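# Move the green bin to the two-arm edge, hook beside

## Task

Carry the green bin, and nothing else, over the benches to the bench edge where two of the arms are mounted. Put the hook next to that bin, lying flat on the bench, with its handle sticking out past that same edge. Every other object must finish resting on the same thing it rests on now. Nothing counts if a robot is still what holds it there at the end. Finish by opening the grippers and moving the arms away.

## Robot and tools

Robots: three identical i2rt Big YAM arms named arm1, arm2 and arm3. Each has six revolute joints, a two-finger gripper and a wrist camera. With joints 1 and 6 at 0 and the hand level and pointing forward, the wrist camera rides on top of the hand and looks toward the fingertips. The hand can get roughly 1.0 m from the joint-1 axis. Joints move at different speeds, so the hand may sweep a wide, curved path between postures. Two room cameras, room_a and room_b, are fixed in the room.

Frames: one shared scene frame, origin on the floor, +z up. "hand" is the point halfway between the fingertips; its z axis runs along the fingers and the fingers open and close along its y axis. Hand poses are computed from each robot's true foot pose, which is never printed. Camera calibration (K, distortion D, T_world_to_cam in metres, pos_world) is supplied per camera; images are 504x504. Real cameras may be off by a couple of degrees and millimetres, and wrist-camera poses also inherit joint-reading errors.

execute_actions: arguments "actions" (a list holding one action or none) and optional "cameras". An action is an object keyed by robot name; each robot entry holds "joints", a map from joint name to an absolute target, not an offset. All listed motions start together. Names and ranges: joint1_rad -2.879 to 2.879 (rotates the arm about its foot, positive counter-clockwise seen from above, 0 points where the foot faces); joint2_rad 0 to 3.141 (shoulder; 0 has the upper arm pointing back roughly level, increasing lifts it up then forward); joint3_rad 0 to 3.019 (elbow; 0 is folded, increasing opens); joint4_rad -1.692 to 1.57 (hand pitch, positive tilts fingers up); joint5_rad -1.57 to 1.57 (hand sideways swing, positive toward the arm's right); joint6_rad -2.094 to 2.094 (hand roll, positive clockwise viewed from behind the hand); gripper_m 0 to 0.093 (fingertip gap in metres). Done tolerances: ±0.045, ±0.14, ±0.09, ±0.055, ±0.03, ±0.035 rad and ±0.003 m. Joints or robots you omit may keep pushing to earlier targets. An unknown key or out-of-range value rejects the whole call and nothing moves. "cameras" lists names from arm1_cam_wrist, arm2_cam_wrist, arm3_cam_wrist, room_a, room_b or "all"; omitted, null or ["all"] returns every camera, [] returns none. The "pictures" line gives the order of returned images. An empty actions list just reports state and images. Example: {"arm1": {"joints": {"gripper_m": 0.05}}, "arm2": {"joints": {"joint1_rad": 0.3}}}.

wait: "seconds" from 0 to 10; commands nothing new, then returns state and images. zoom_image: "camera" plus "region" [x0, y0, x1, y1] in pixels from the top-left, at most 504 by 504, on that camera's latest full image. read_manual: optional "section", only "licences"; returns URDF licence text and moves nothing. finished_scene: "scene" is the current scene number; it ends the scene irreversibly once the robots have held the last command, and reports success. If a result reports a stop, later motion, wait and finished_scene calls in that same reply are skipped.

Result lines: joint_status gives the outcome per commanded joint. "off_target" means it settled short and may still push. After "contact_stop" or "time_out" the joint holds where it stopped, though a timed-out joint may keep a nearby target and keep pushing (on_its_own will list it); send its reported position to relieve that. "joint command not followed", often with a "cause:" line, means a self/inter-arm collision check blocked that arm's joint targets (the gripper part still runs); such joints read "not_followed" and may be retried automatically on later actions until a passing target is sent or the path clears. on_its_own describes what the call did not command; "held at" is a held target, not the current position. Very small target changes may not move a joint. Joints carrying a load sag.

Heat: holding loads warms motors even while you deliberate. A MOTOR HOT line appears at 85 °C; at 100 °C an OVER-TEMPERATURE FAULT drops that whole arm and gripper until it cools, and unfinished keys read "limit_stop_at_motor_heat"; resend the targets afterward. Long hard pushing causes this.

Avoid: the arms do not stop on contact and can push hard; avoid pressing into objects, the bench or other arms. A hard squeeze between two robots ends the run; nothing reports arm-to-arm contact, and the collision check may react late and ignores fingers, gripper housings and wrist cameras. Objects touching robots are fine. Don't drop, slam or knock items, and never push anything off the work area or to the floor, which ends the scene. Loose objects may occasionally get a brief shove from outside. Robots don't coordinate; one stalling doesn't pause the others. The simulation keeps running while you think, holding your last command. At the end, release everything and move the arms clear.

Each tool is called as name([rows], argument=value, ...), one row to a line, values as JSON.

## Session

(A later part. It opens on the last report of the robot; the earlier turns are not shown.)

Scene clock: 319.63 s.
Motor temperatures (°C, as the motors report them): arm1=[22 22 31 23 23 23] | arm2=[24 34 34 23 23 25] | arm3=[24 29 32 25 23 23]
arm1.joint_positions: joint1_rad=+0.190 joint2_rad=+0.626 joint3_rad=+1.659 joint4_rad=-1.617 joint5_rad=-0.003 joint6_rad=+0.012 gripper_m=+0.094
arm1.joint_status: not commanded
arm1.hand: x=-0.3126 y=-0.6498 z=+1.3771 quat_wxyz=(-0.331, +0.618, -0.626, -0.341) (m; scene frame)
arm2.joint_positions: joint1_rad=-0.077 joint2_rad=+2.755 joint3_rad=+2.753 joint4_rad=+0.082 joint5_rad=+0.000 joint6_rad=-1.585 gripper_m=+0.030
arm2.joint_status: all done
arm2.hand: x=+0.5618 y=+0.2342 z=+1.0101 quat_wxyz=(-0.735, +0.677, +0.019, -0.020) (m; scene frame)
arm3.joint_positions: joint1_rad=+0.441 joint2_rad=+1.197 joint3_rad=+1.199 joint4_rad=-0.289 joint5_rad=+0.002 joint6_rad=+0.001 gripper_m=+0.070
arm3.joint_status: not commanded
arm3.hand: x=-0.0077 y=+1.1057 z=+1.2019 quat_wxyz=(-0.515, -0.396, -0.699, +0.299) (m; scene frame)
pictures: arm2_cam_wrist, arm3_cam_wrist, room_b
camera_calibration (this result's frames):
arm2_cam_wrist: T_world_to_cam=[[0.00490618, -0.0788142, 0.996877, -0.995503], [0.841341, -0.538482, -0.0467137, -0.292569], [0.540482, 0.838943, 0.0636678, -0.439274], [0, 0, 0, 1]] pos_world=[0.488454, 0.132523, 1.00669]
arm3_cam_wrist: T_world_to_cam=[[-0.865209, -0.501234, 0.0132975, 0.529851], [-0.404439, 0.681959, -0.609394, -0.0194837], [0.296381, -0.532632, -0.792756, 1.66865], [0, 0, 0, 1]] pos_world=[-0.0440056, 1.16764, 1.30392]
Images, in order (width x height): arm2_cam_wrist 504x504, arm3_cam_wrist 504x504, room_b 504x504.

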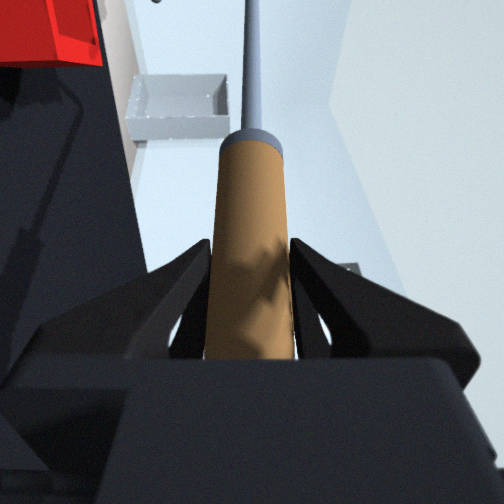

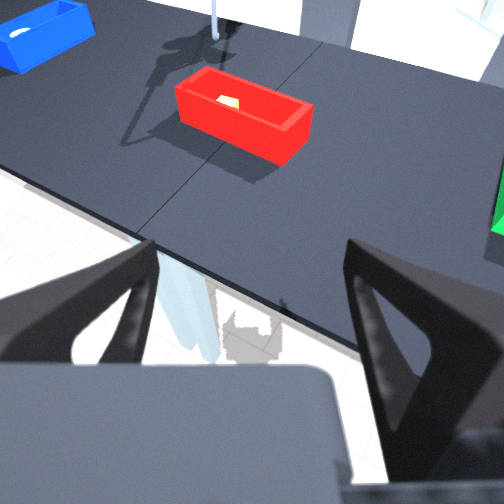

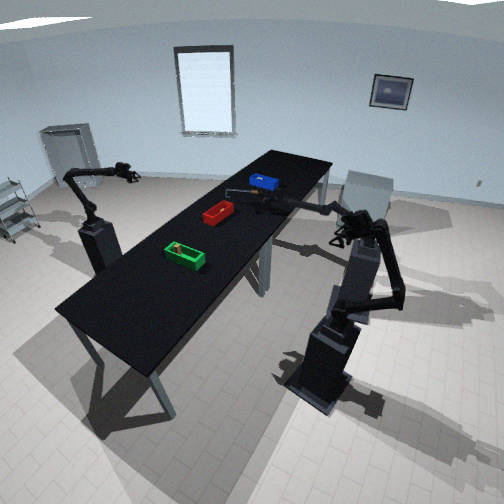

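execute_actions([
  {"arm2":{"joints":{"joint2_rad":2.765}}},
], cameras=["arm2_cam_wrist","arm3_cam_wrist","room_b"])

zoom_image(camera="room_b", region=[190, 170, 290, 240])

Scene clock: 328.90 s.
Motor temperatures (°C, as the motors report them): arm1=[22 22 31 23 23 23] | arm2=[24 36 37 23 23 25] | arm3=[24 29 32 25 23 23]
arm1.joint_positions: joint1_rad=+0.190 joint2_rad=+0.626 joint3_rad=+1.659 joint4_rad=-1.617 joint5_rad=-0.003 joint6_rad=+0.012 gripper_m=+0.094
arm1.joint_status: not commanded
arm1.hand: x=-0.3126 y=-0.6498 z=+1.3771 quat_wxyz=(-0.331, +0.618, -0.626, -0.341) (m; scene frame)
arm2.joint_positions: joint1_rad=-0.077 joint2_rad=+2.793 joint3_rad=+2.753 joint4_rad=+0.082 joint5_rad=+0.000 joint6_rad=-1.586 gripper_m=+0.030
arm2.joint_status: all done
arm2.hand: x=+0.5611 y=+0.2373 z=+0.9726 quat_wxyz=(-0.723, +0.691, +0.019, -0.020) (m; scene frame)
arm3.joint_positions: joint1_rad=+0.441 joint2_rad=+1.197 joint3_rad=+1.199 joint4_rad=-0.289 joint5_rad=+0.002 joint6_rad=+0.001 gripper_m=+0.070
arm3.joint_status: not commanded
arm3.hand: x=-0.0077 y=+1.1057 z=+1.2019 quat_wxyz=(-0.515, -0.396, -0.699, +0.299) (m; scene frame)
pictures: arm2_cam_wrist, arm3_cam_wrist, room_b
camera_calibration (this result's frames):
arm2_cam_wrist: T_world_to_cam=[[0.00244428, -0.0415829, 0.999132, -0.967461], [0.841708, -0.539377, -0.0245075, -0.313665], [0.539928, 0.841037, 0.0336822, -0.410083], [0, 0, 0, 1]] pos_world=[0.487794, 0.135481, 0.972746]
arm3_cam_wrist: T_world_to_cam=[[-0.865209, -0.501234, 0.0132975, 0.529851], [-0.404439, 0.681959, -0.609394, -0.0194837], [0.296381, -0.532632, -0.792756, 1.66865], [0, 0, 0, 1]] pos_world=[-0.0440056, 1.16764, 1.30392]
Images, in order (width x height): arm2_cam_wrist 504x504, arm3_cam_wrist 504x504, room_b 504x504.

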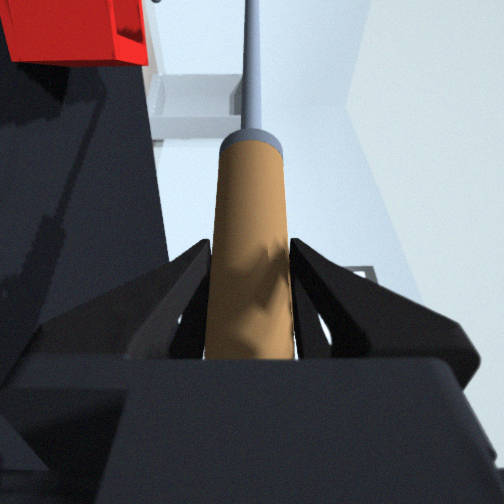

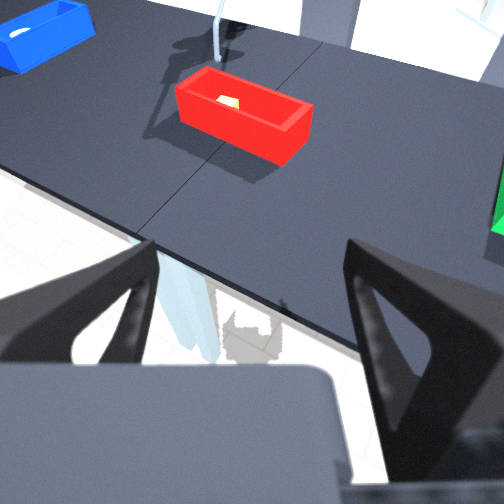

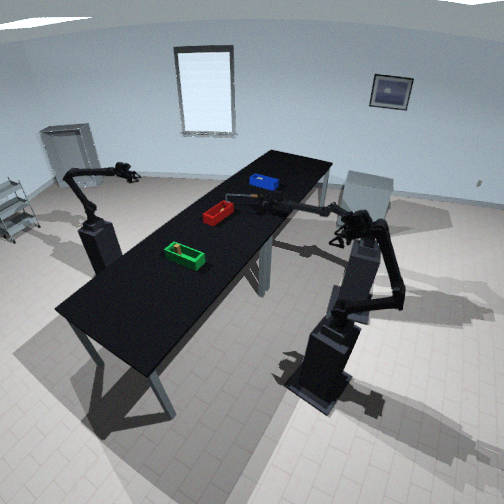

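Region (190, 170, 290, 240) of room_b's 504x504 image, scaled by 5.040, with more detail than that image has; it fills the top 353 rows of this view, and the rest is white.

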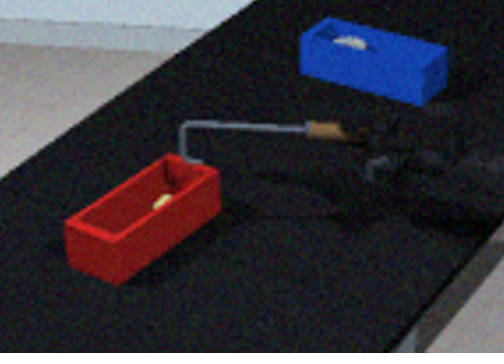

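execute_actions([
  {"arm2":{"joints":{"joint2_rad":2.805}}},
], cameras=["arm2_cam_wrist","arm3_cam_wrist","room_b"])

zoom_image(camera="room_b", region=[190, 170, 290, 240])

zoom_image(camera="arm3_cam_wrist", region=[150, 0, 330, 170])

Scene clock: 336.50 s.
Motor temperatures (°C, as the motors report them): arm1=[22 22 31 23 23 23] | arm2=[24 37 39 23 23 25] | arm3=[24 29 32 25 23 23]
arm1.joint_positions: joint1_rad=+0.190 joint2_rad=+0.626 joint3_rad=+1.659 joint4_rad=-1.617 joint5_rad=-0.003 joint6_rad=+0.012 gripper_m=+0.094
arm1.joint_status: not commanded
arm1.hand: x=-0.3126 y=-0.6498 z=+1.3771 quat_wxyz=(-0.331, +0.618, -0.626, -0.341) (m; scene frame)
arm2.joint_positions: joint1_rad=-0.077 joint2_rad=+2.823 joint3_rad=+2.756 joint4_rad=+0.082 joint5_rad=+0.000 joint6_rad=-1.584 gripper_m=+0.030
arm2.joint_status: all done
arm2.hand: x=+0.5606 y=+0.2388 z=+0.9439 quat_wxyz=(-0.713, +0.700, +0.019, -0.020) (m; scene frame)
arm3.joint_positions: joint1_rad=+0.441 joint2_rad=+1.197 joint3_rad=+1.199 joint4_rad=-0.289 joint5_rad=+0.002 joint6_rad=+0.001 gripper_m=+0.070
arm3.joint_status: not commanded
arm3.hand: x=-0.0077 y=+1.1057 z=+1.2019 quat_wxyz=(-0.515, -0.396, -0.699, +0.299) (m; scene frame)
pictures: arm2_cam_wrist, arm3_cam_wrist, room_b
camera_calibration (this result's frames):
arm2_cam_wrist: T_world_to_cam=[[0.00242377, -0.0140888, 0.999898, -0.946026], [0.841948, -0.539472, -0.0096422, -0.327282], [0.539553, 0.841886, 0.0105545, -0.388271], [0, 0, 0, 1]] pos_world=[0.48734, 0.136992, 0.946871]
arm3_cam_wrist: T_world_to_cam=[[-0.865209, -0.501234, 0.0132975, 0.529851], [-0.404439, 0.681959, -0.609394, -0.0194837], [0.296381, -0.532632, -0.792756, 1.66865], [0, 0, 0, 1]] pos_world=[-0.0440056, 1.16764, 1.30392]
Images, in order (width x height): arm2_cam_wrist 504x504, arm3_cam_wrist 504x504, room_b 504x504.

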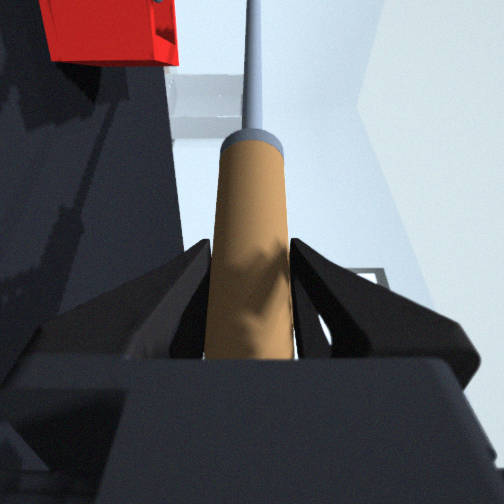

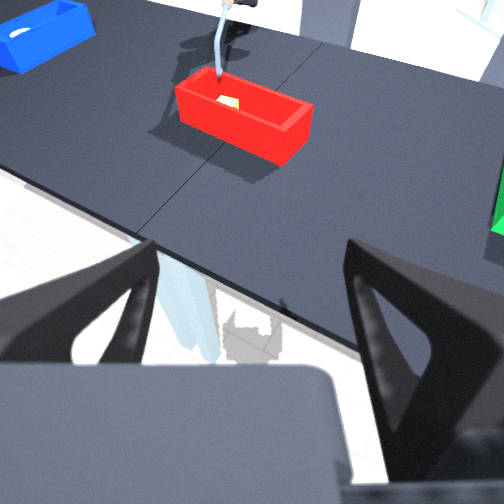

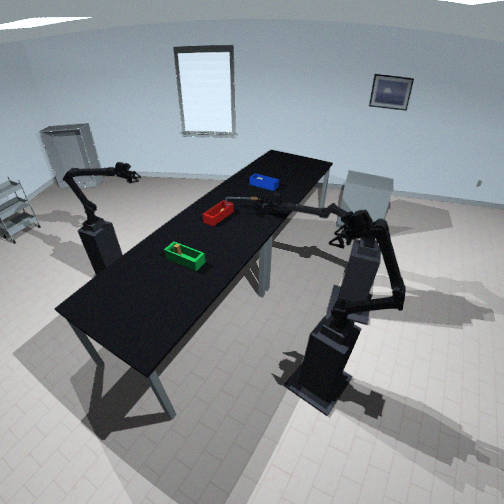

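Region (190, 170, 290, 240) of room_b's 504x504 image, scaled by 5.040, with more detail than that image has; it fills the top 353 rows of this view, and the rest is white.

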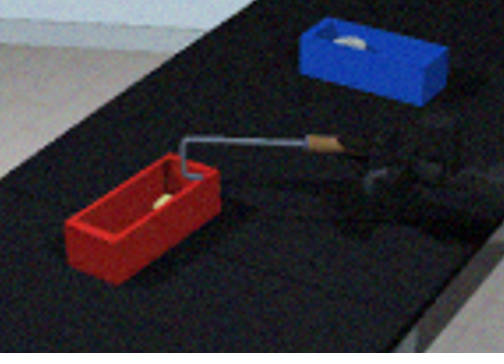

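Region (150, 0, 330, 170) of arm3_cam_wrist's 504x504 image, scaled by 2.800, with more detail than that image has.

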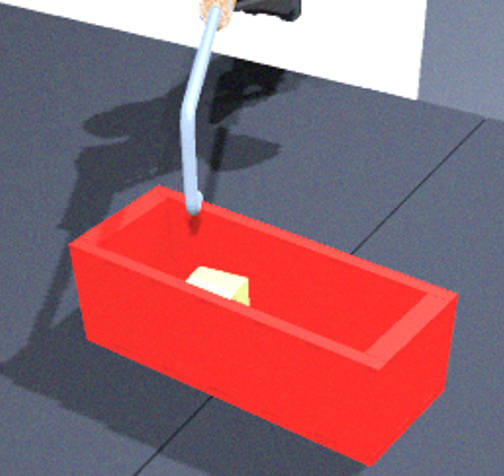

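execute_actions([
  {"arm2":{"joints":{"joint1_rad":0.0,"joint2_rad":2.92,"joint3_rad":3.015,"joint4_rad":0.19,"joint5_rad":0.17}}},
], cameras=["arm2_cam_wrist","arm3_cam_wrist","room_b"])

zoom_image(camera="room_b", region=[190, 170, 290, 240])

Scene clock: 354.13 s.
Motor temperatures (°C, as the motors report them): arm1=[22 22 31 23 23 23] | arm2=[24 38 41 23 23 25] | arm3=[24 29 33 25 23 23]
arm1.joint_positions: joint1_rad=+0.190 joint2_rad=+0.626 joint3_rad=+1.659 joint4_rad=-1.617 joint5_rad=-0.003 joint6_rad=+0.012 gripper_m=+0.094
arm1.joint_status: not commanded
arm1.hand: x=-0.3126 y=-0.6498 z=+1.3771 quat_wxyz=(-0.331, +0.618, -0.626, -0.341) (m; scene frame)
arm2.joint_positions: joint1_rad=+0.003 joint2_rad=+2.954 joint3_rad=+2.902 joint4_rad=+0.123 joint5_rad=+0.170 joint6_rad=-1.587 gripper_m=+0.030
arm2.joint_status: joint3_rad time_out (moved +0.146 of +0.259); joint4_rad time_out (moved +0.041 of +0.108); the others done
joint sent to its limit — the command would take arm2.joint3_rad past its upper limit, so that joint was sent only as far as its limit.
arm2.on_its_own: joint3_rad reads +2.902 and still pushes toward +3.006 since a time_out; joint4_rad reads +0.123 and still pushes toward +0.190 since a time_out
arm2.hand: x=+0.5067 y=+0.2360 z=+0.9143 quat_wxyz=(-0.732, +0.681, -0.016, +0.009) (m; scene frame)
arm3.joint_positions: joint1_rad=+0.441 joint2_rad=+1.197 joint3_rad=+1.199 joint4_rad=-0.289 joint5_rad=+0.002 joint6_rad=+0.001 gripper_m=+0.070
arm3.joint_status: not commanded
arm3.hand: x=-0.0077 y=+1.1057 z=+1.2019 quat_wxyz=(-0.515, -0.396, -0.699, +0.299) (m; scene frame)
pictures: arm2_cam_wrist, arm3_cam_wrist, room_b
camera_calibration (this result's frames):
arm2_cam_wrist: T_world_to_cam=[[0.00899513, -0.0693645, 0.997551, -0.904531], [0.789542, -0.611685, -0.0496529, -0.203513], [0.613631, 0.788054, 0.0492639, -0.416726], [0, 0, 0, 1]] pos_world=[0.424535, 0.141174, 0.91274]
arm3_cam_wrist: T_world_to_cam=[[-0.865209, -0.501234, 0.0132975, 0.529851], [-0.404439, 0.681959, -0.609394, -0.0194837], [0.296381, -0.532632, -0.792756, 1.66865], [0, 0, 0, 1]] pos_world=[-0.0440056, 1.16764, 1.30392]
Images, in order (width x height): arm2_cam_wrist 504x504, arm3_cam_wrist 504x504, room_b 504x504.

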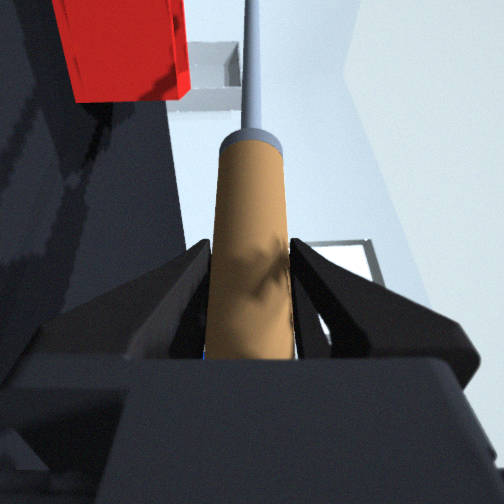

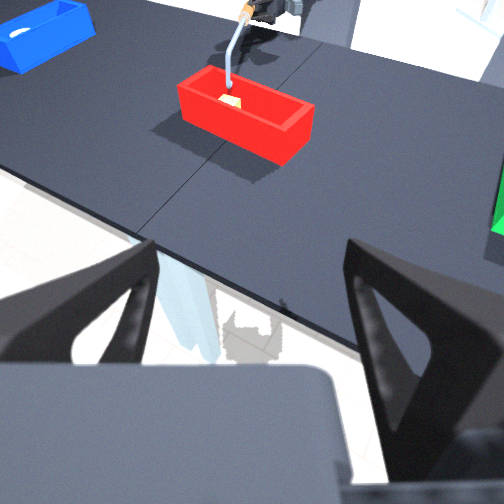

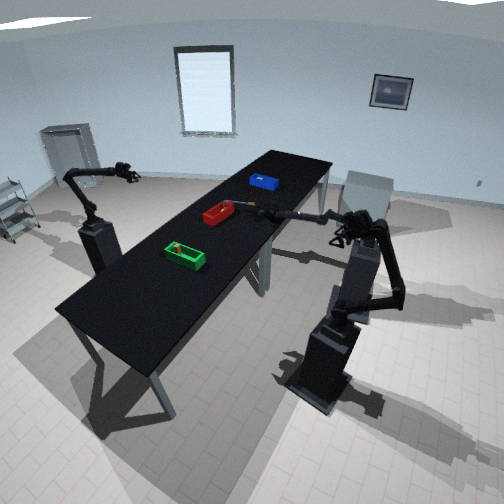

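Region (190, 170, 290, 240) of room_b's 504x504 image, scaled by 5.040, with more detail than that image has; it fills the top 353 rows of this view, and the rest is white.

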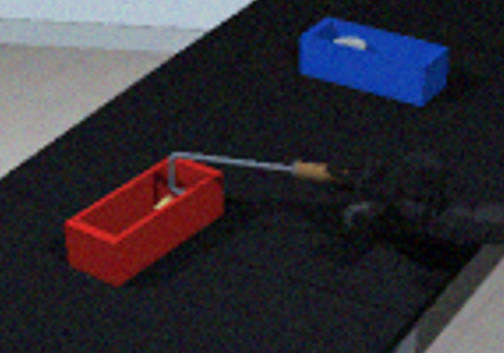

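execute_actions([
  {"arm2":{"joints":{"joint1_rad":-0.12,"joint4_rad":0.06}}},
], cameras=["arm2_cam_wrist","arm3_cam_wrist"])

Scene clock: 361.27 s.
Motor temperatures (°C, as the motors report them): arm1=[22 22 31 23 23 23] | arm2=[24 39 43 23 23 25] | arm3=[24 29 33 25 23 23]
arm1.joint_positions: joint1_rad=+0.190 joint2_rad=+0.626 joint3_rad=+1.659 joint4_rad=-1.617 joint5_rad=-0.003 joint6_rad=+0.012 gripper_m=+0.094
arm1.joint_status: not commanded
arm1.hand: x=-0.3126 y=-0.6498 z=+1.3771 quat_wxyz=(-0.331, +0.618, -0.626, -0.341) (m; scene frame)
arm2.joint_positions: joint1_rad=-0.132 joint2_rad=+2.954 joint3_rad=+2.907 joint4_rad=+0.045 joint5_rad=+0.172 joint6_rad=-1.590 gripper_m=+0.030
arm2.joint_status: all done
arm2.on_its_own: joint3_rad reads +2.907 and still pushes toward +3.006 since a time_out
arm2.hand: x=+0.6454 y=+0.2423 z=+0.8965 quat_wxyz=(-0.704, +0.705, -0.058, +0.062) (m; scene frame)
arm3.joint_positions: joint1_rad=+0.441 joint2_rad=+1.197 joint3_rad=+1.199 joint4_rad=-0.289 joint5_rad=+0.002 joint6_rad=+0.001 gripper_m=+0.070
arm3.joint_status: not commanded
arm3.hand: x=-0.0077 y=+1.1057 z=+1.2019 quat_wxyz=(-0.515, -0.396, -0.699, +0.299) (m; scene frame)
pictures: arm2_cam_wrist, arm3_cam_wrist
camera_calibration (this result's frames):
arm2_cam_wrist: T_world_to_cam=[[-0.00343035, 0.00539747, 0.99998, -0.899819], [0.699646, -0.714462, 0.00625645, -0.27725], [0.714481, 0.699653, -0.00132547, -0.504298], [0, 0, 0, 1]] pos_world=[0.551201, 0.159606, 0.900867]
arm3_cam_wrist: T_world_to_cam=[[-0.865209, -0.501234, 0.0132975, 0.529851], [-0.404439, 0.681959, -0.609394, -0.0194837], [0.296381, -0.532632, -0.792756, 1.66865], [0, 0, 0, 1]] pos_world=[-0.0440056, 1.16764, 1.30392]
Images, in order (width x height): arm2_cam_wrist 504x504, arm3_cam_wrist 504x504.

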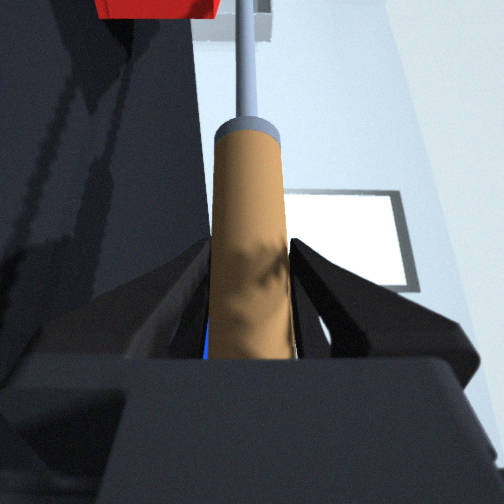

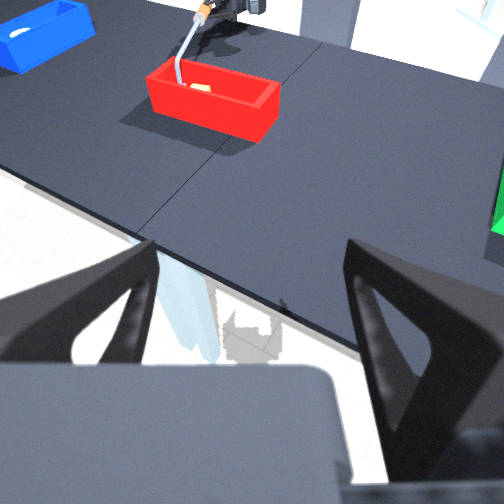

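Works. More.

execute_actions([
  {"arm2":{"joints":{"joint1_rad":-0.25}}},
], cameras=["arm2_cam_wrist","arm3_cam_wrist"])

Scene clock: 365.87 s.
Motor temperatures (°C, as the motors report them): arm1=[22 22 31 23 23 23] | arm2=[24 39 43 23 23 25] | arm3=[24 29 33 25 23 23]
arm1.joint_positions: joint1_rad=+0.190 joint2_rad=+0.626 joint3_rad=+1.659 joint4_rad=-1.617 joint5_rad=-0.003 joint6_rad=+0.012 gripper_m=+0.094
arm1.joint_status: not commanded
arm1.hand: x=-0.3126 y=-0.6498 z=+1.3771 quat_wxyz=(-0.331, +0.618, -0.626, -0.341) (m; scene frame)
arm2.joint_positions: joint1_rad=-0.259 joint2_rad=+2.954 joint3_rad=+2.907 joint4_rad=+0.045 joint5_rad=+0.170 joint6_rad=-1.598 gripper_m=+0.029
arm2.joint_status: all done
arm2.on_its_own: joint3_rad reads +2.907 and still pushes toward +3.006 since a time_out
arm2.hand: x=+0.7760 y=+0.2305 z=+0.8944 quat_wxyz=(-0.697, +0.701, -0.100, +0.108) (m; scene frame)
arm3.joint_positions: joint1_rad=+0.441 joint2_rad=+1.197 joint3_rad=+1.199 joint4_rad=-0.289 joint5_rad=+0.002 joint6_rad=+0.001 gripper_m=+0.070
arm3.joint_status: not commanded
arm3.hand: x=-0.0077 y=+1.1057 z=+1.2019 quat_wxyz=(-0.515, -0.396, -0.699, +0.299) (m; scene frame)
pictures: arm2_cam_wrist, arm3_cam_wrist
camera_calibration (this result's frames):
arm2_cam_wrist: T_world_to_cam=[[-0.00950367, 0.0105774, 0.999899, -0.893596], [0.604371, -0.796577, 0.0141709, -0.291253], [0.796646, 0.604444, 0.00117771, -0.633401], [0, 0, 0, 1]] pos_world=[0.672129, 0.160302, 0.898379]
arm3_cam_wrist: T_world_to_cam=[[-0.865209, -0.501234, 0.0132975, 0.529851], [-0.404439, 0.681959, -0.609394, -0.0194837], [0.296381, -0.532632, -0.792756, 1.66865], [0, 0, 0, 1]] pos_world=[-0.0440056, 1.16764, 1.30392]
Images, in order (width x height): arm2_cam_wrist 504x504, arm3_cam_wrist 504x504.

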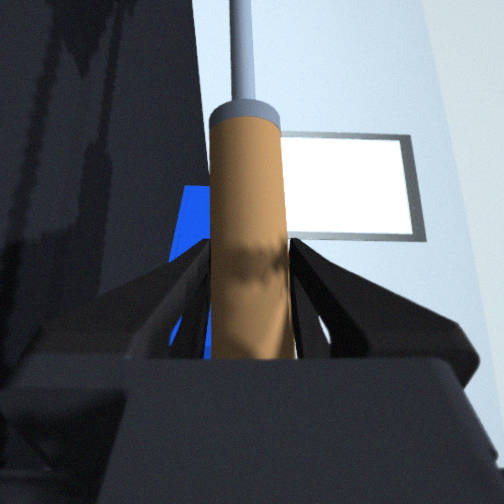

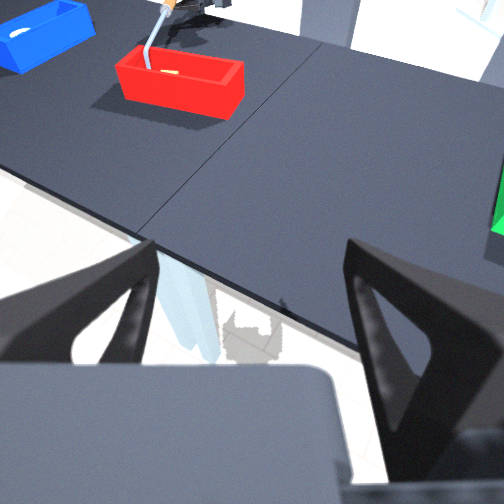

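execute_actions([
  {"arm2":{"joints":{"joint1_rad":-0.23,"joint2_rad":2.7,"joint4_rad":0.3}},"arm1":{"joints":{"joint2_rad":1.3,"joint3_rad":1.0,"joint4_rad":0.3,"joint5_rad":-0.5}},"arm3":{"joints":{"joint1_rad":0.15}}},
], cameras=["room_b"])

execute_actions([
  {"arm2":{"joints":{"joint1_rad":0.54,"joint2_rad":2.39,"joint3_rad":1.77,"joint4_rad":0.81,"joint5_rad":0.85,"joint6_rad":-1.25}}},
], cameras=["arm2_cam_wrist","arm3_cam_wrist","room_b"])

Scene clock: 390.17 s.
Motor temperatures (°C, as the motors report them): arm1=[22 22 32 23 23 23] | arm2=[24 41 45 23 23 25] | arm3=[24 29 33 25 23 23]
arm1.joint_positions: joint1_rad=+0.190 joint2_rad=+1.307 joint3_rad=+0.975 joint4_rad=+0.281 joint5_rad=-0.497 joint6_rad=+0.011 gripper_m=+0.094
arm1.joint_status: all done
arm1.hand: x=-0.3962 y=-0.2297 z=+1.1569 quat_wxyz=(-0.343, +0.612, -0.380, -0.603) (m; scene frame)
arm2.joint_positions: joint1_rad=-0.242 joint2_rad=+2.724 joint3_rad=+2.955 joint4_rad=+0.263 joint5_rad=+0.170 joint6_rad=-1.607 gripper_m=+0.029
arm2.joint_status: all done
arm2.hand: x=+0.7580 y=+0.1830 z=+1.2025 quat_wxyz=(-0.850, +0.508, -0.098, +0.102) (m; scene frame)
arm3.joint_positions: joint1_rad=+0.140 joint2_rad=+1.197 joint3_rad=+1.199 joint4_rad=-0.289 joint5_rad=+0.001 joint6_rad=+0.001 gripper_m=+0.070
arm3.joint_status: all done
arm3.hand: x=-0.1644 y=+1.0426 z=+1.2038 quat_wxyz=(-0.466, -0.495, -0.631, +0.374) (m; scene frame)
pictures: room_b
Images, in order (width x height): room_b 504x504.

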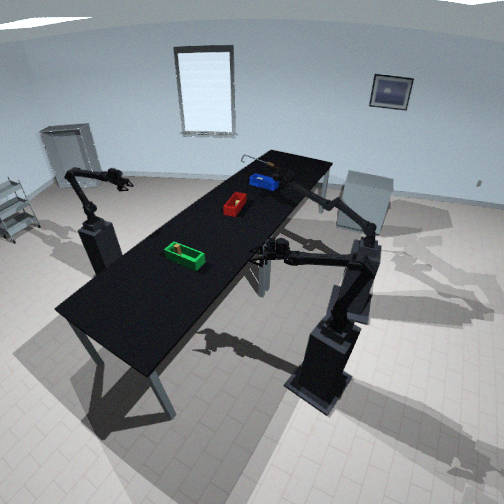

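Scene clock: 392.47 s.
Motor temperatures (°C, as the motors report them): arm1=[22 22 32 23 23 23] | arm2=[24 41 44 23 23 25] | arm3=[24 29 33 25 23 23]
arm1.joint_positions: joint1_rad=+0.190 joint2_rad=+1.307 joint3_rad=+0.975 joint4_rad=+0.281 joint5_rad=-0.497 joint6_rad=+0.011 gripper_m=+0.094
arm1.joint_status: not commanded
arm1.hand: x=-0.3962 y=-0.2297 z=+1.1569 quat_wxyz=(-0.343, +0.612, -0.380, -0.603) (m; scene frame)
arm2.joint_positions: joint1_rad=+0.533 joint2_rad=+2.396 joint3_rad=+1.729 joint4_rad=+0.788 joint5_rad=+0.850 joint6_rad=-1.263 gripper_m=+0.000
arm2.joint_status: all done
arm2.on_its_own: gripper_m moved -0.029 to your old target +0.000
arm2.hand: x=+0.2044 y=-0.0552 z=+0.9094 quat_wxyz=(-0.730, +0.648, -0.201, -0.083) (m; scene frame)
arm3.joint_positions: joint1_rad=+0.140 joint2_rad=+1.197 joint3_rad=+1.199 joint4_rad=-0.289 joint5_rad=+0.001 joint6_rad=+0.001 gripper_m=+0.070
arm3.joint_status: not commanded
arm3.hand: x=-0.1644 y=+1.0426 z=+1.2038 quat_wxyz=(-0.466, -0.495, -0.631, +0.374) (m; scene frame)
pictures: arm2_cam_wrist, arm3_cam_wrist, room_b
camera_calibration (this result's frames):
arm2_cam_wrist: T_world_to_cam=[[0.382892, -0.143154, 0.912634, -0.920404], [0.625359, -0.686975, -0.370124, 0.17763], [0.679941, 0.712441, -0.173515, 0.183361], [0, 0, 0, 1]] pos_world=[0.116658, -0.140366, 0.937553]
arm3_cam_wrist: T_world_to_cam=[[-0.974732, -0.222901, 0.0145594, 0.0528256], [-0.184964, 0.768857, -0.612084, -0.08992], [0.12524, -0.599311, -0.790658, 1.72186], [0, 0, 0, 1]] pos_world=[-0.180787, 1.11284, 1.30559]
Images, in order (width x height): arm2_cam_wrist 504x504, arm3_cam_wrist 504x504, room_b 504x504.

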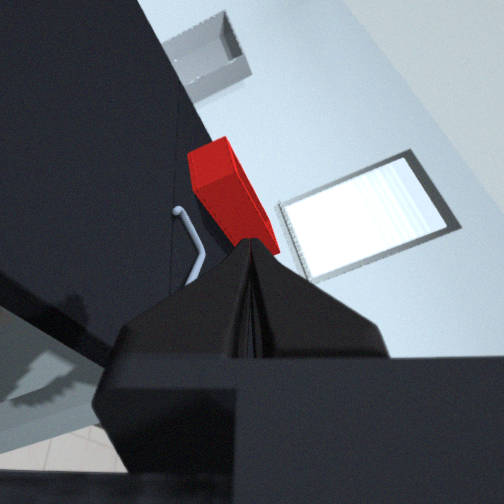

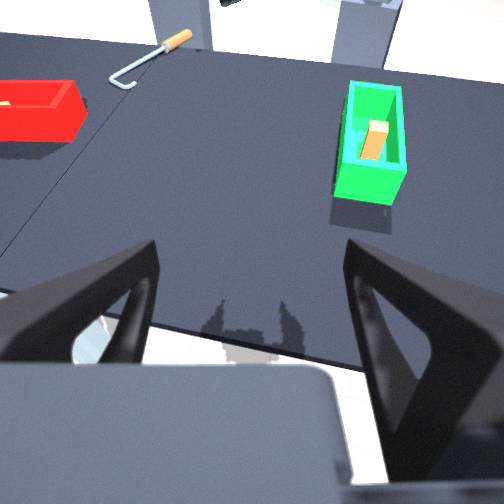

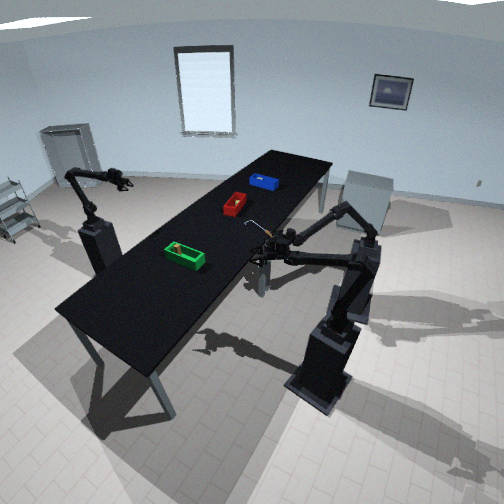

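execute_actions([
  {"arm2":{"joints":{"joint1_rad":-0.7,"joint2_rad":1.3,"joint3_rad":1.2,"joint5_rad":0,"gripper_m":0.09}},"arm1":{"joints":{"joint1_rad":-0.1}}},
], cameras=[])

execute_actions([
  {"arm1":{"joints":{"joint1_rad":-0.648,"joint2_rad":2.52,"joint3_rad":1.92,"joint4_rad":0.68,"joint5_rad":-0.49}},"arm2":{"joints":{"joint6_rad":0,"joint2_rad":0.6,"joint3_rad":0.8,"joint4_rad":0}}},
], cameras=["arm1_cam_wrist","room_b"])

Scene clock: 406.23 s.
Motor temperatures (°C, as the motors report them): arm1=[22 23 34 23 23 23] | arm2=[24 39 41 23 23 25] | arm3=[24 28 33 25 23 23]
arm1.joint_positions: joint1_rad=-0.113 joint2_rad=+1.307 joint3_rad=+0.975 joint4_rad=+0.281 joint5_rad=-0.499 joint6_rad=+0.010 gripper_m=+0.094
arm1.joint_status: all done
arm1.hand: x=-0.2215 y=-0.2314 z=+1.1559 quat_wxyz=(-0.428, +0.549, -0.468, -0.545) (m; scene frame)
arm2.joint_positions: joint1_rad=-0.693 joint2_rad=+1.292 joint3_rad=+1.201 joint4_rad=+0.804 joint5_rad=+0.003 joint6_rad=-1.261 gripper_m=+0.090
arm2.joint_status: all done
arm2.hand: x=+0.9174 y=-0.3249 z=+1.4142 quat_wxyz=(-0.902, +0.376, -0.183, +0.110) (m; scene frame)
arm3.joint_positions: joint1_rad=+0.140 joint2_rad=+1.197 joint3_rad=+1.199 joint4_rad=-0.289 joint5_rad=+0.001 joint6_rad=+0.001 gripper_m=+0.070
arm3.joint_status: not commanded
arm3.hand: x=-0.1644 y=+1.0426 z=+1.2038 quat_wxyz=(-0.466, -0.495, -0.631, +0.374) (m; scene frame)
pictures: none
No camera images: the call's "cameras" was empty. Leave "cameras" out to get every camera's image.

Scene clock: 408.27 s.
Motor temperatures (°C, as the motors report them): arm1=[22 23 35 23 23 23] | arm2=[24 38 41 23 23 25] | arm3=[24 28 33 25 23 23]
arm1.joint_positions: joint1_rad=-0.649 joint2_rad=+2.536 joint3_rad=+1.868 joint4_rad=+0.669 joint5_rad=-0.488 joint6_rad=+0.010 gripper_m=+0.094
arm1.joint_status: all done
arm1.hand: x=+0.2978 y=-0.1431 z=+0.8291 quat_wxyz=(-0.577, +0.400, -0.582, -0.411) (m; scene frame)
arm2.joint_positions: joint1_rad=-0.693 joint2_rad=+0.593 joint3_rad=+0.803 joint4_rad=+0.016 joint5_rad=+0.003 joint6_rad=-0.013 gripper_m=+0.090
arm2.joint_status: all done
arm2.hand: x=+0.8148 y=-0.4864 z=+1.3095 quat_wxyz=(-0.684, +0.301, -0.548, -0.377) (m; scene frame)
arm3.joint_positions: joint1_rad=+0.140 joint2_rad=+1.197 joint3_rad=+1.199 joint4_rad=-0.289 joint5_rad=+0.001 joint6_rad=+0.001 gripper_m=+0.070
arm3.joint_status: not commanded
arm3.hand: x=-0.1644 y=+1.0426 z=+1.2038 quat_wxyz=(-0.466, -0.495, -0.631, +0.374) (m; scene frame)
pictures: arm1_cam_wrist, room_b
camera_calibration (this result's frames):
arm1_cam_wrist: T_world_to_cam=[[0.932759, -0.359839, -0.0218532, -0.315199], [-0.225001, -0.533731, -0.815172, 0.677855], [0.281667, 0.765276, -0.578807, 0.630762], [0, 0, 0, 1]] pos_world=[0.268857, -0.234335, 0.910769]
Images, in order (width x height): arm1_cam_wrist 504x504, room_b 504x504.

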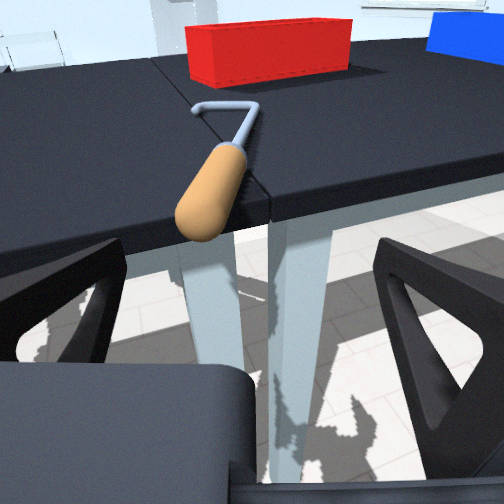

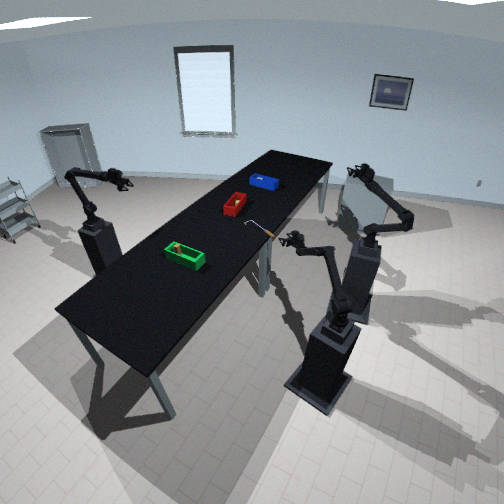

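execute_actions([
  {"arm1":{"joints":{"joint1_rad":-0.53,"joint2_rad":2.755,"joint3_rad":2.44,"joint4_rad":0.47,"joint5_rad":-0.23,"gripper_m":0.07}}},
], cameras=["arm1_cam_wrist"])

Scene clock: 434.70 s.
Motor temperatures (°C, as the motors report them): arm1=[22 28 37 23 23 23] | arm2=[24 34 38 23 23 25] | arm3=[24 28 34 25 23 23]
arm1.joint_positions: joint1_rad=-0.528 joint2_rad=+2.763 joint3_rad=+2.387 joint4_rad=+0.464 joint5_rad=-0.232 joint6_rad=+0.005 gripper_m=+0.070
arm1.joint_status: all done
arm1.hand: x=+0.3083 y=-0.0277 z=+0.8635 quat_wxyz=(-0.632, +0.352, -0.577, -0.378) (m; scene frame)
arm2.joint_positions: joint1_rad=-0.693 joint2_rad=+0.593 joint3_rad=+0.803 joint4_rad=+0.016 joint5_rad=+0.003 joint6_rad=-0.012 gripper_m=+0.090
arm2.joint_status: not commanded
arm2.hand: x=+0.8148 y=-0.4864 z=+1.3095 quat_wxyz=(-0.684, +0.301, -0.548, -0.377) (m; scene frame)
arm3.joint_positions: joint1_rad=+0.140 joint2_rad=+1.197 joint3_rad=+1.199 joint4_rad=-0.289 joint5_rad=+0.001 joint6_rad=+0.001 gripper_m=+0.070
arm3.joint_status: not commanded
arm3.hand: x=-0.1644 y=+1.0426 z=+1.2038 quat_wxyz=(-0.466, -0.495, -0.631, +0.374) (m; scene frame)
pictures: arm1_cam_wrist
camera_calibration (this result's frames):
arm1_cam_wrist: T_world_to_cam=[[0.876261, -0.481836, 0.000761464, -0.288151], [-0.244493, -0.445993, -0.860996, 0.817808], [0.415198, 0.754271, -0.508611, 0.45736], [0, 0, 0, 1]] pos_world=[0.262549, -0.119079, 0.936967]
Images, in order (width x height): arm1_cam_wrist 504x504.

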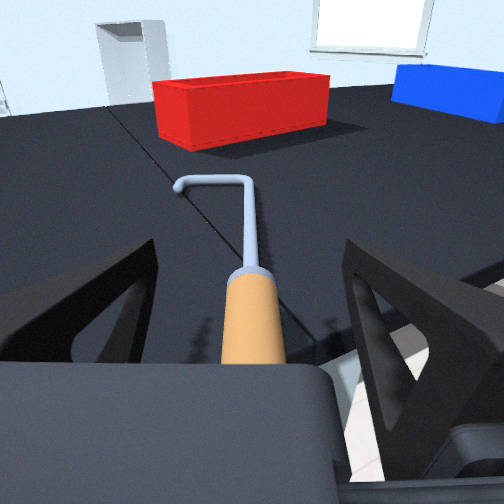

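execute_actions([
  {"arm1":{"joints":{"joint4_rad":0.25,"gripper_m":0.055}}},
], cameras=["arm1_cam_wrist"])

Scene clock: 443.47 s.
Motor temperatures (°C, as the motors report them): arm1=[22 29 38 23 23 23] | arm2=[24 34 37 23 23 25] | arm3=[24 28 34 25 23 23]
arm1.joint_positions: joint1_rad=-0.528 joint2_rad=+2.763 joint3_rad=+2.387 joint4_rad=+0.256 joint5_rad=-0.232 joint6_rad=+0.005 gripper_m=+0.055
arm1.joint_status: all done
arm1.hand: x=+0.3074 y=-0.0282 z=+0.8133 quat_wxyz=(-0.561, +0.374, -0.647, -0.356) (m; scene frame)
arm2.joint_positions: joint1_rad=-0.693 joint2_rad=+0.593 joint3_rad=+0.803 joint4_rad=+0.016 joint5_rad=+0.003 joint6_rad=-0.012 gripper_m=+0.090
arm2.joint_status: not commanded
arm2.hand: x=+0.8148 y=-0.4864 z=+1.3095 quat_wxyz=(-0.684, +0.301, -0.548, -0.377) (m; scene frame)
arm3.joint_positions: joint1_rad=+0.140 joint2_rad=+1.197 joint3_rad=+1.199 joint4_rad=-0.289 joint5_rad=+0.001 joint6_rad=+0.001 gripper_m=+0.070
arm3.joint_status: not commanded
arm3.hand: x=-0.1644 y=+1.0426 z=+1.2038 quat_wxyz=(-0.466, -0.495, -0.631, +0.374) (m; scene frame)
pictures: arm1_cam_wrist
camera_calibration (this result's frames):
arm1_cam_wrist: T_world_to_cam=[[0.874034, -0.483933, -0.0432847, -0.251129], [-0.353649, -0.57257, -0.739659, 0.705496], [0.333162, 0.661795, -0.671589, 0.587737], [0, 0, 0, 1]] pos_world=[0.273183, -0.106544, 0.905674]
Images, in order (width x height): arm1_cam_wrist 504x504.

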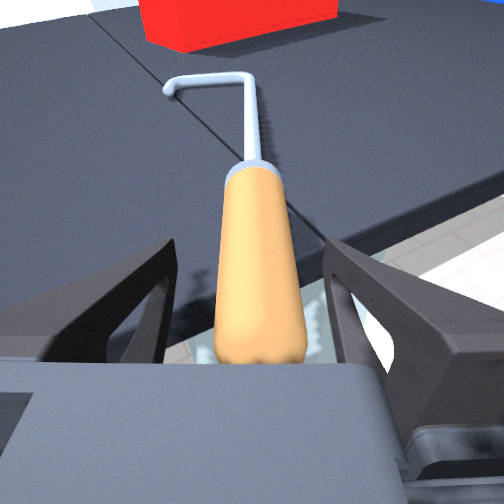

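execute_actions([
  {"arm1":{"joints":{"joint2_rad":2.785,"joint4_rad":0.3,"gripper_m":0.045}}},
], cameras=["arm1_cam_wrist"])

Scene clock: 451.37 s.
Motor temperatures (°C, as the motors report them): arm1=[22 29 39 23 23 23] | arm2=[24 34 37 23 23 25] | arm3=[24 28 34 25 23 23]
arm1.joint_positions: joint1_rad=-0.528 joint2_rad=+2.784 joint3_rad=+2.387 joint4_rad=+0.281 joint5_rad=-0.232 joint6_rad=+0.005 gripper_m=+0.045
arm1.joint_status: all done
arm1.hand: x=+0.3064 y=-0.0292 z=+0.7990 quat_wxyz=(-0.563, +0.374, -0.645, -0.356) (m; scene frame)
arm2.joint_positions: joint1_rad=-0.693 joint2_rad=+0.593 joint3_rad=+0.803 joint4_rad=+0.016 joint5_rad=+0.003 joint6_rad=-0.012 gripper_m=+0.090
arm2.joint_status: not commanded
arm2.hand: x=+0.8148 y=-0.4864 z=+1.3095 quat_wxyz=(-0.684, +0.301, -0.548, -0.377) (m; scene frame)
arm3.joint_positions: joint1_rad=+0.140 joint2_rad=+1.197 joint3_rad=+1.199 joint4_rad=-0.289 joint5_rad=+0.001 joint6_rad=+0.001 gripper_m=+0.070
arm3.joint_status: not commanded
arm3.hand: x=-0.1644 y=+1.0426 z=+1.2038 quat_wxyz=(-0.466, -0.495, -0.631, +0.374) (m; scene frame)
pictures: arm1_cam_wrist
camera_calibration (this result's frames):
arm1_cam_wrist: T_world_to_cam=[[0.874138, -0.483823, -0.0424066, -0.252093], [-0.351623, -0.570216, -0.742439, 0.695643], [0.335028, 0.663905, -0.66857, 0.576166], [0, 0, 0, 1]] pos_world=[0.271937, -0.107821, 0.89099]
Images, in order (width x height): arm1_cam_wrist 504x504.

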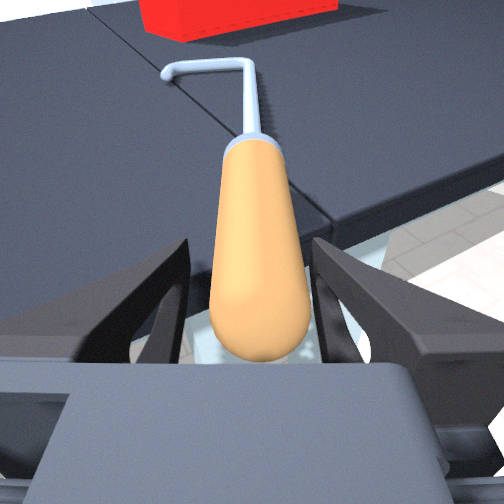

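execute_actions([
  {"arm1":{"joints":{"gripper_m":0.0}}},
], cameras=[])

execute_actions([
  {"arm1":{"joints":{"joint2_rad":2.65,"joint6_rad":-1.58}}},
], cameras=["arm1_cam_wrist","arm3_cam_wrist","room_b"])

Scene clock: 458.67 s.
Motor temperatures (°C, as the motors report them): arm1=[22 30 39 23 23 23] | arm2=[24 33 37 23 23 25] | arm3=[24 28 34 25 23 23]
arm1.joint_positions: joint1_rad=-0.528 joint2_rad=+2.784 joint3_rad=+2.387 joint4_rad=+0.281 joint5_rad=-0.231 joint6_rad=+0.005 gripper_m=+0.030
arm1.joint_status: gripper_m off_target (ended at +0.030, target +0.000)
arm1.hand: x=+0.3065 y=-0.0292 z=+0.7990 quat_wxyz=(-0.563, +0.374, -0.646, -0.356) (m; scene frame)
arm2.joint_positions: joint1_rad=-0.693 joint2_rad=+0.593 joint3_rad=+0.803 joint4_rad=+0.016 joint5_rad=+0.003 joint6_rad=-0.012 gripper_m=+0.090
arm2.joint_status: not commanded
arm2.hand: x=+0.8148 y=-0.4864 z=+1.3095 quat_wxyz=(-0.684, +0.301, -0.548, -0.377) (m; scene frame)
arm3.joint_positions: joint1_rad=+0.140 joint2_rad=+1.197 joint3_rad=+1.199 joint4_rad=-0.289 joint5_rad=+0.001 joint6_rad=+0.001 gripper_m=+0.070
arm3.joint_status: not commanded
arm3.hand: x=-0.1644 y=+1.0426 z=+1.2038 quat_wxyz=(-0.466, -0.495, -0.631, +0.374) (m; scene frame)
pictures: none
No camera images: the call's "cameras" was empty. Leave "cameras" out to get every camera's image.

Scene clock: 460.83 s.
Motor temperatures (°C, as the motors report them): arm1=[22 30 39 23 23 23] | arm2=[24 33 37 23 23 25] | arm3=[24 28 34 25 23 23]
arm1.joint_positions: joint1_rad=-0.528 joint2_rad=+2.695 joint3_rad=+2.387 joint4_rad=+0.281 joint5_rad=-0.233 joint6_rad=-1.564 gripper_m=+0.030
arm1.joint_status: all done
arm1.hand: x=+0.3105 y=-0.0251 z=+0.8855 quat_wxyz=(-0.679, +0.694, -0.179, +0.160) (m; scene frame)
arm2.joint_positions: joint1_rad=-0.693 joint2_rad=+0.593 joint3_rad=+0.803 joint4_rad=+0.016 joint5_rad=+0.003 joint6_rad=-0.012 gripper_m=+0.090
arm2.joint_status: not commanded
arm2.hand: x=+0.8148 y=-0.4864 z=+1.3095 quat_wxyz=(-0.684, +0.301, -0.548, -0.377) (m; scene frame)
arm3.joint_positions: joint1_rad=+0.140 joint2_rad=+1.197 joint3_rad=+1.199 joint4_rad=-0.289 joint5_rad=+0.001 joint6_rad=+0.001 gripper_m=+0.070
arm3.joint_status: not commanded
arm3.hand: x=-0.1644 y=+1.0426 z=+1.2038 quat_wxyz=(-0.466, -0.495, -0.631, +0.374) (m; scene frame)
pictures: arm1_cam_wrist, arm3_cam_wrist, room_b
camera_calibration (this result's frames):
arm1_cam_wrist: T_world_to_cam=[[0.0269327, -0.00479419, 0.999626, -0.897633], [0.450493, -0.892629, -0.0164186, -0.136468], [0.892373, 0.450767, -0.0218812, -0.121151], [0, 0, 0, 1]] pos_world=[0.193765, -0.0715077, 0.892406]
arm3_cam_wrist: T_world_to_cam=[[-0.974732, -0.222901, 0.0145594, 0.0528256], [-0.184964, 0.768857, -0.612084, -0.08992], [0.12524, -0.599311, -0.790658, 1.72186], [0, 0, 0, 1]] pos_world=[-0.180787, 1.11284, 1.30559]
Images, in order (width x height): arm1_cam_wrist 504x504, arm3_cam_wrist 504x504, room_b 504x504.

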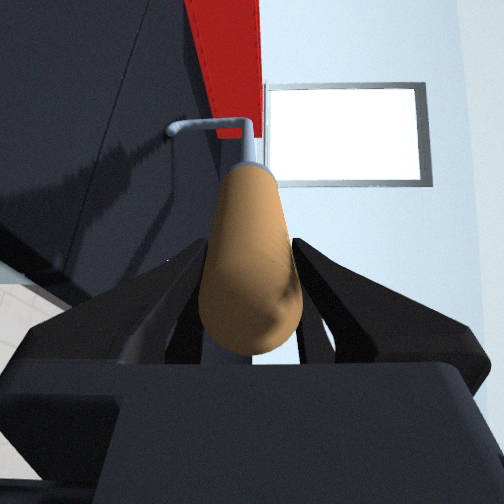

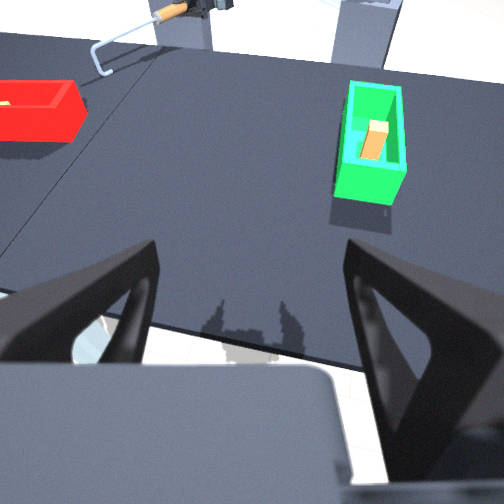

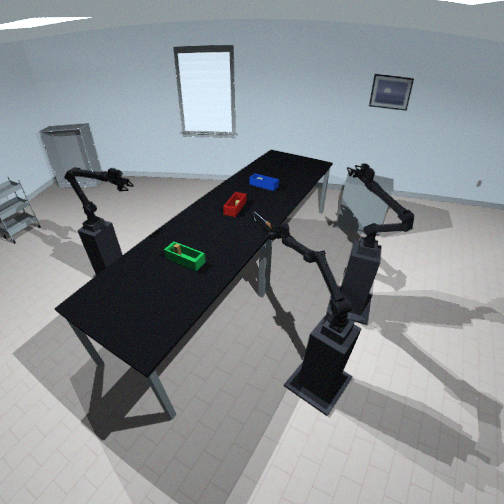

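execute_actions([
  {"arm1":{"joints":{"joint1_rad":-0.3,"joint2_rad":2.1,"joint3_rad":1.62,"joint4_rad":0.56,"joint5_rad":-0.15}}},
], cameras=["arm1_cam_wrist"])

execute_actions([
  {"arm1":{"joints":{"joint1_rad":-0.06,"joint5_rad":-0.07}}},
], cameras=["arm1_cam_wrist","room_b"])

Scene clock: 472.87 s.
Motor temperatures (°C, as the motors report them): arm1=[22 32 40 23 23 23] | arm2=[24 33 37 23 23 25] | arm3=[24 28 34 25 23 23]
arm1.joint_positions: joint1_rad=-0.310 joint2_rad=+2.170 joint3_rad=+1.575 joint4_rad=+0.519 joint5_rad=-0.148 joint6_rad=-1.564 gripper_m=+0.030
arm1.joint_status: all done
arm1.hand: x=+0.0701 y=-0.0440 z=+0.9493 quat_wxyz=(-0.672, +0.720, -0.136, +0.110) (m; scene frame)
arm2.joint_positions: joint1_rad=-0.693 joint2_rad=+0.593 joint3_rad=+0.803 joint4_rad=+0.016 joint5_rad=+0.003 joint6_rad=-0.012 gripper_m=+0.090
arm2.joint_status: not commanded
arm2.hand: x=+0.8148 y=-0.4864 z=+1.3095 quat_wxyz=(-0.684, +0.301, -0.548, -0.377) (m; scene frame)
arm3.joint_positions: joint1_rad=+0.140 joint2_rad=+1.197 joint3_rad=+1.199 joint4_rad=-0.289 joint5_rad=+0.001 joint6_rad=+0.001 gripper_m=+0.070
arm3.joint_status: not commanded
arm3.hand: x=-0.1644 y=+1.0426 z=+1.2038 quat_wxyz=(-0.466, -0.495, -0.631, +0.374) (m; scene frame)
pictures: arm1_cam_wrist
camera_calibration (this result's frames):
arm1_cam_wrist: T_world_to_cam=[[0.0474469, 0.0415535, 0.998009, -0.952908], [0.565269, -0.824873, 0.0074709, -0.0716785], [0.823541, 0.56379, -0.0626266, 0.151769], [0, 0, 0, 1]] pos_world=[-0.0392577, -0.105095, 0.961051]
Images, in order (width x height): arm1_cam_wrist 504x504.

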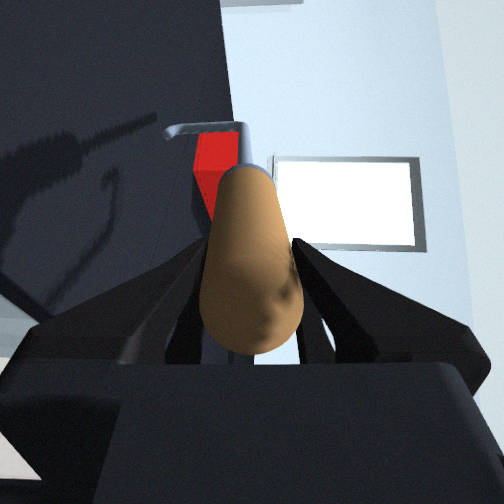

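Scene clock: 474.60 s.
Motor temperatures (°C, as the motors report them): arm1=[22 32 40 23 23 23] | arm2=[24 33 37 23 23 25] | arm3=[24 28 34 25 23 23]
arm1.joint_positions: joint1_rad=-0.070 joint2_rad=+2.170 joint3_rad=+1.575 joint4_rad=+0.519 joint5_rad=-0.069 joint6_rad=-1.564 gripper_m=+0.030
arm1.joint_status: all done
arm1.hand: x=-0.1077 y=+0.0236 z=+0.9505 quat_wxyz=(-0.678, +0.729, -0.076, +0.058) (m; scene frame)
arm2.joint_positions: joint1_rad=-0.693 joint2_rad=+0.593 joint3_rad=+0.803 joint4_rad=+0.016 joint5_rad=+0.003 joint6_rad=-0.012 gripper_m=+0.090
arm2.joint_status: not commanded
arm2.hand: x=+0.8148 y=-0.4864 z=+1.3095 quat_wxyz=(-0.684, +0.301, -0.548, -0.377) (m; scene frame)
arm3.joint_positions: joint1_rad=+0.140 joint2_rad=+1.197 joint3_rad=+1.199 joint4_rad=-0.289 joint5_rad=+0.001 joint6_rad=+0.001 gripper_m=+0.070
arm3.joint_status: not commanded
arm3.hand: x=-0.1644 y=+1.0426 z=+1.2038 quat_wxyz=(-0.466, -0.495, -0.631, +0.374) (m; scene frame)
pictures: arm1_cam_wrist, room_b
camera_calibration (this result's frames):
arm1_cam_wrist: T_world_to_cam=[[0.0339417, 0.0493787, 0.998203, -0.950291], [0.689722, -0.723969, 0.0123605, 0.0909462], [0.723279, 0.688063, -0.0586304, 0.24258], [0, 0, 0, 1]] pos_world=[-0.205926, -0.0541439, 0.961682]
Images, in order (width x height): arm1_cam_wrist 504x504, room_b 504x504.

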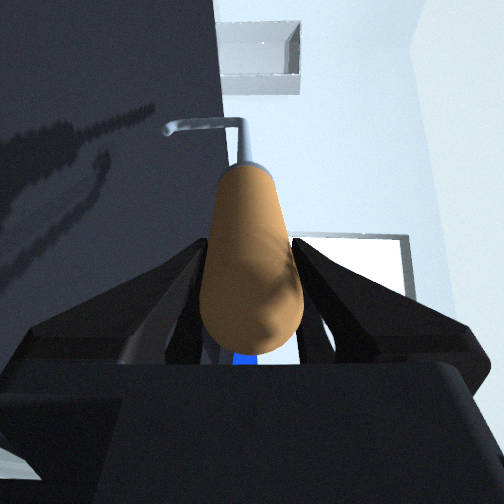

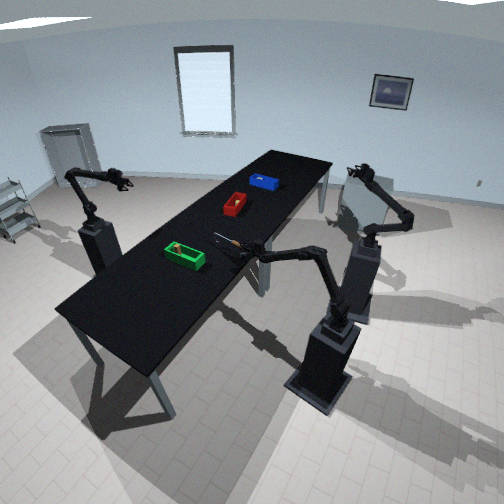

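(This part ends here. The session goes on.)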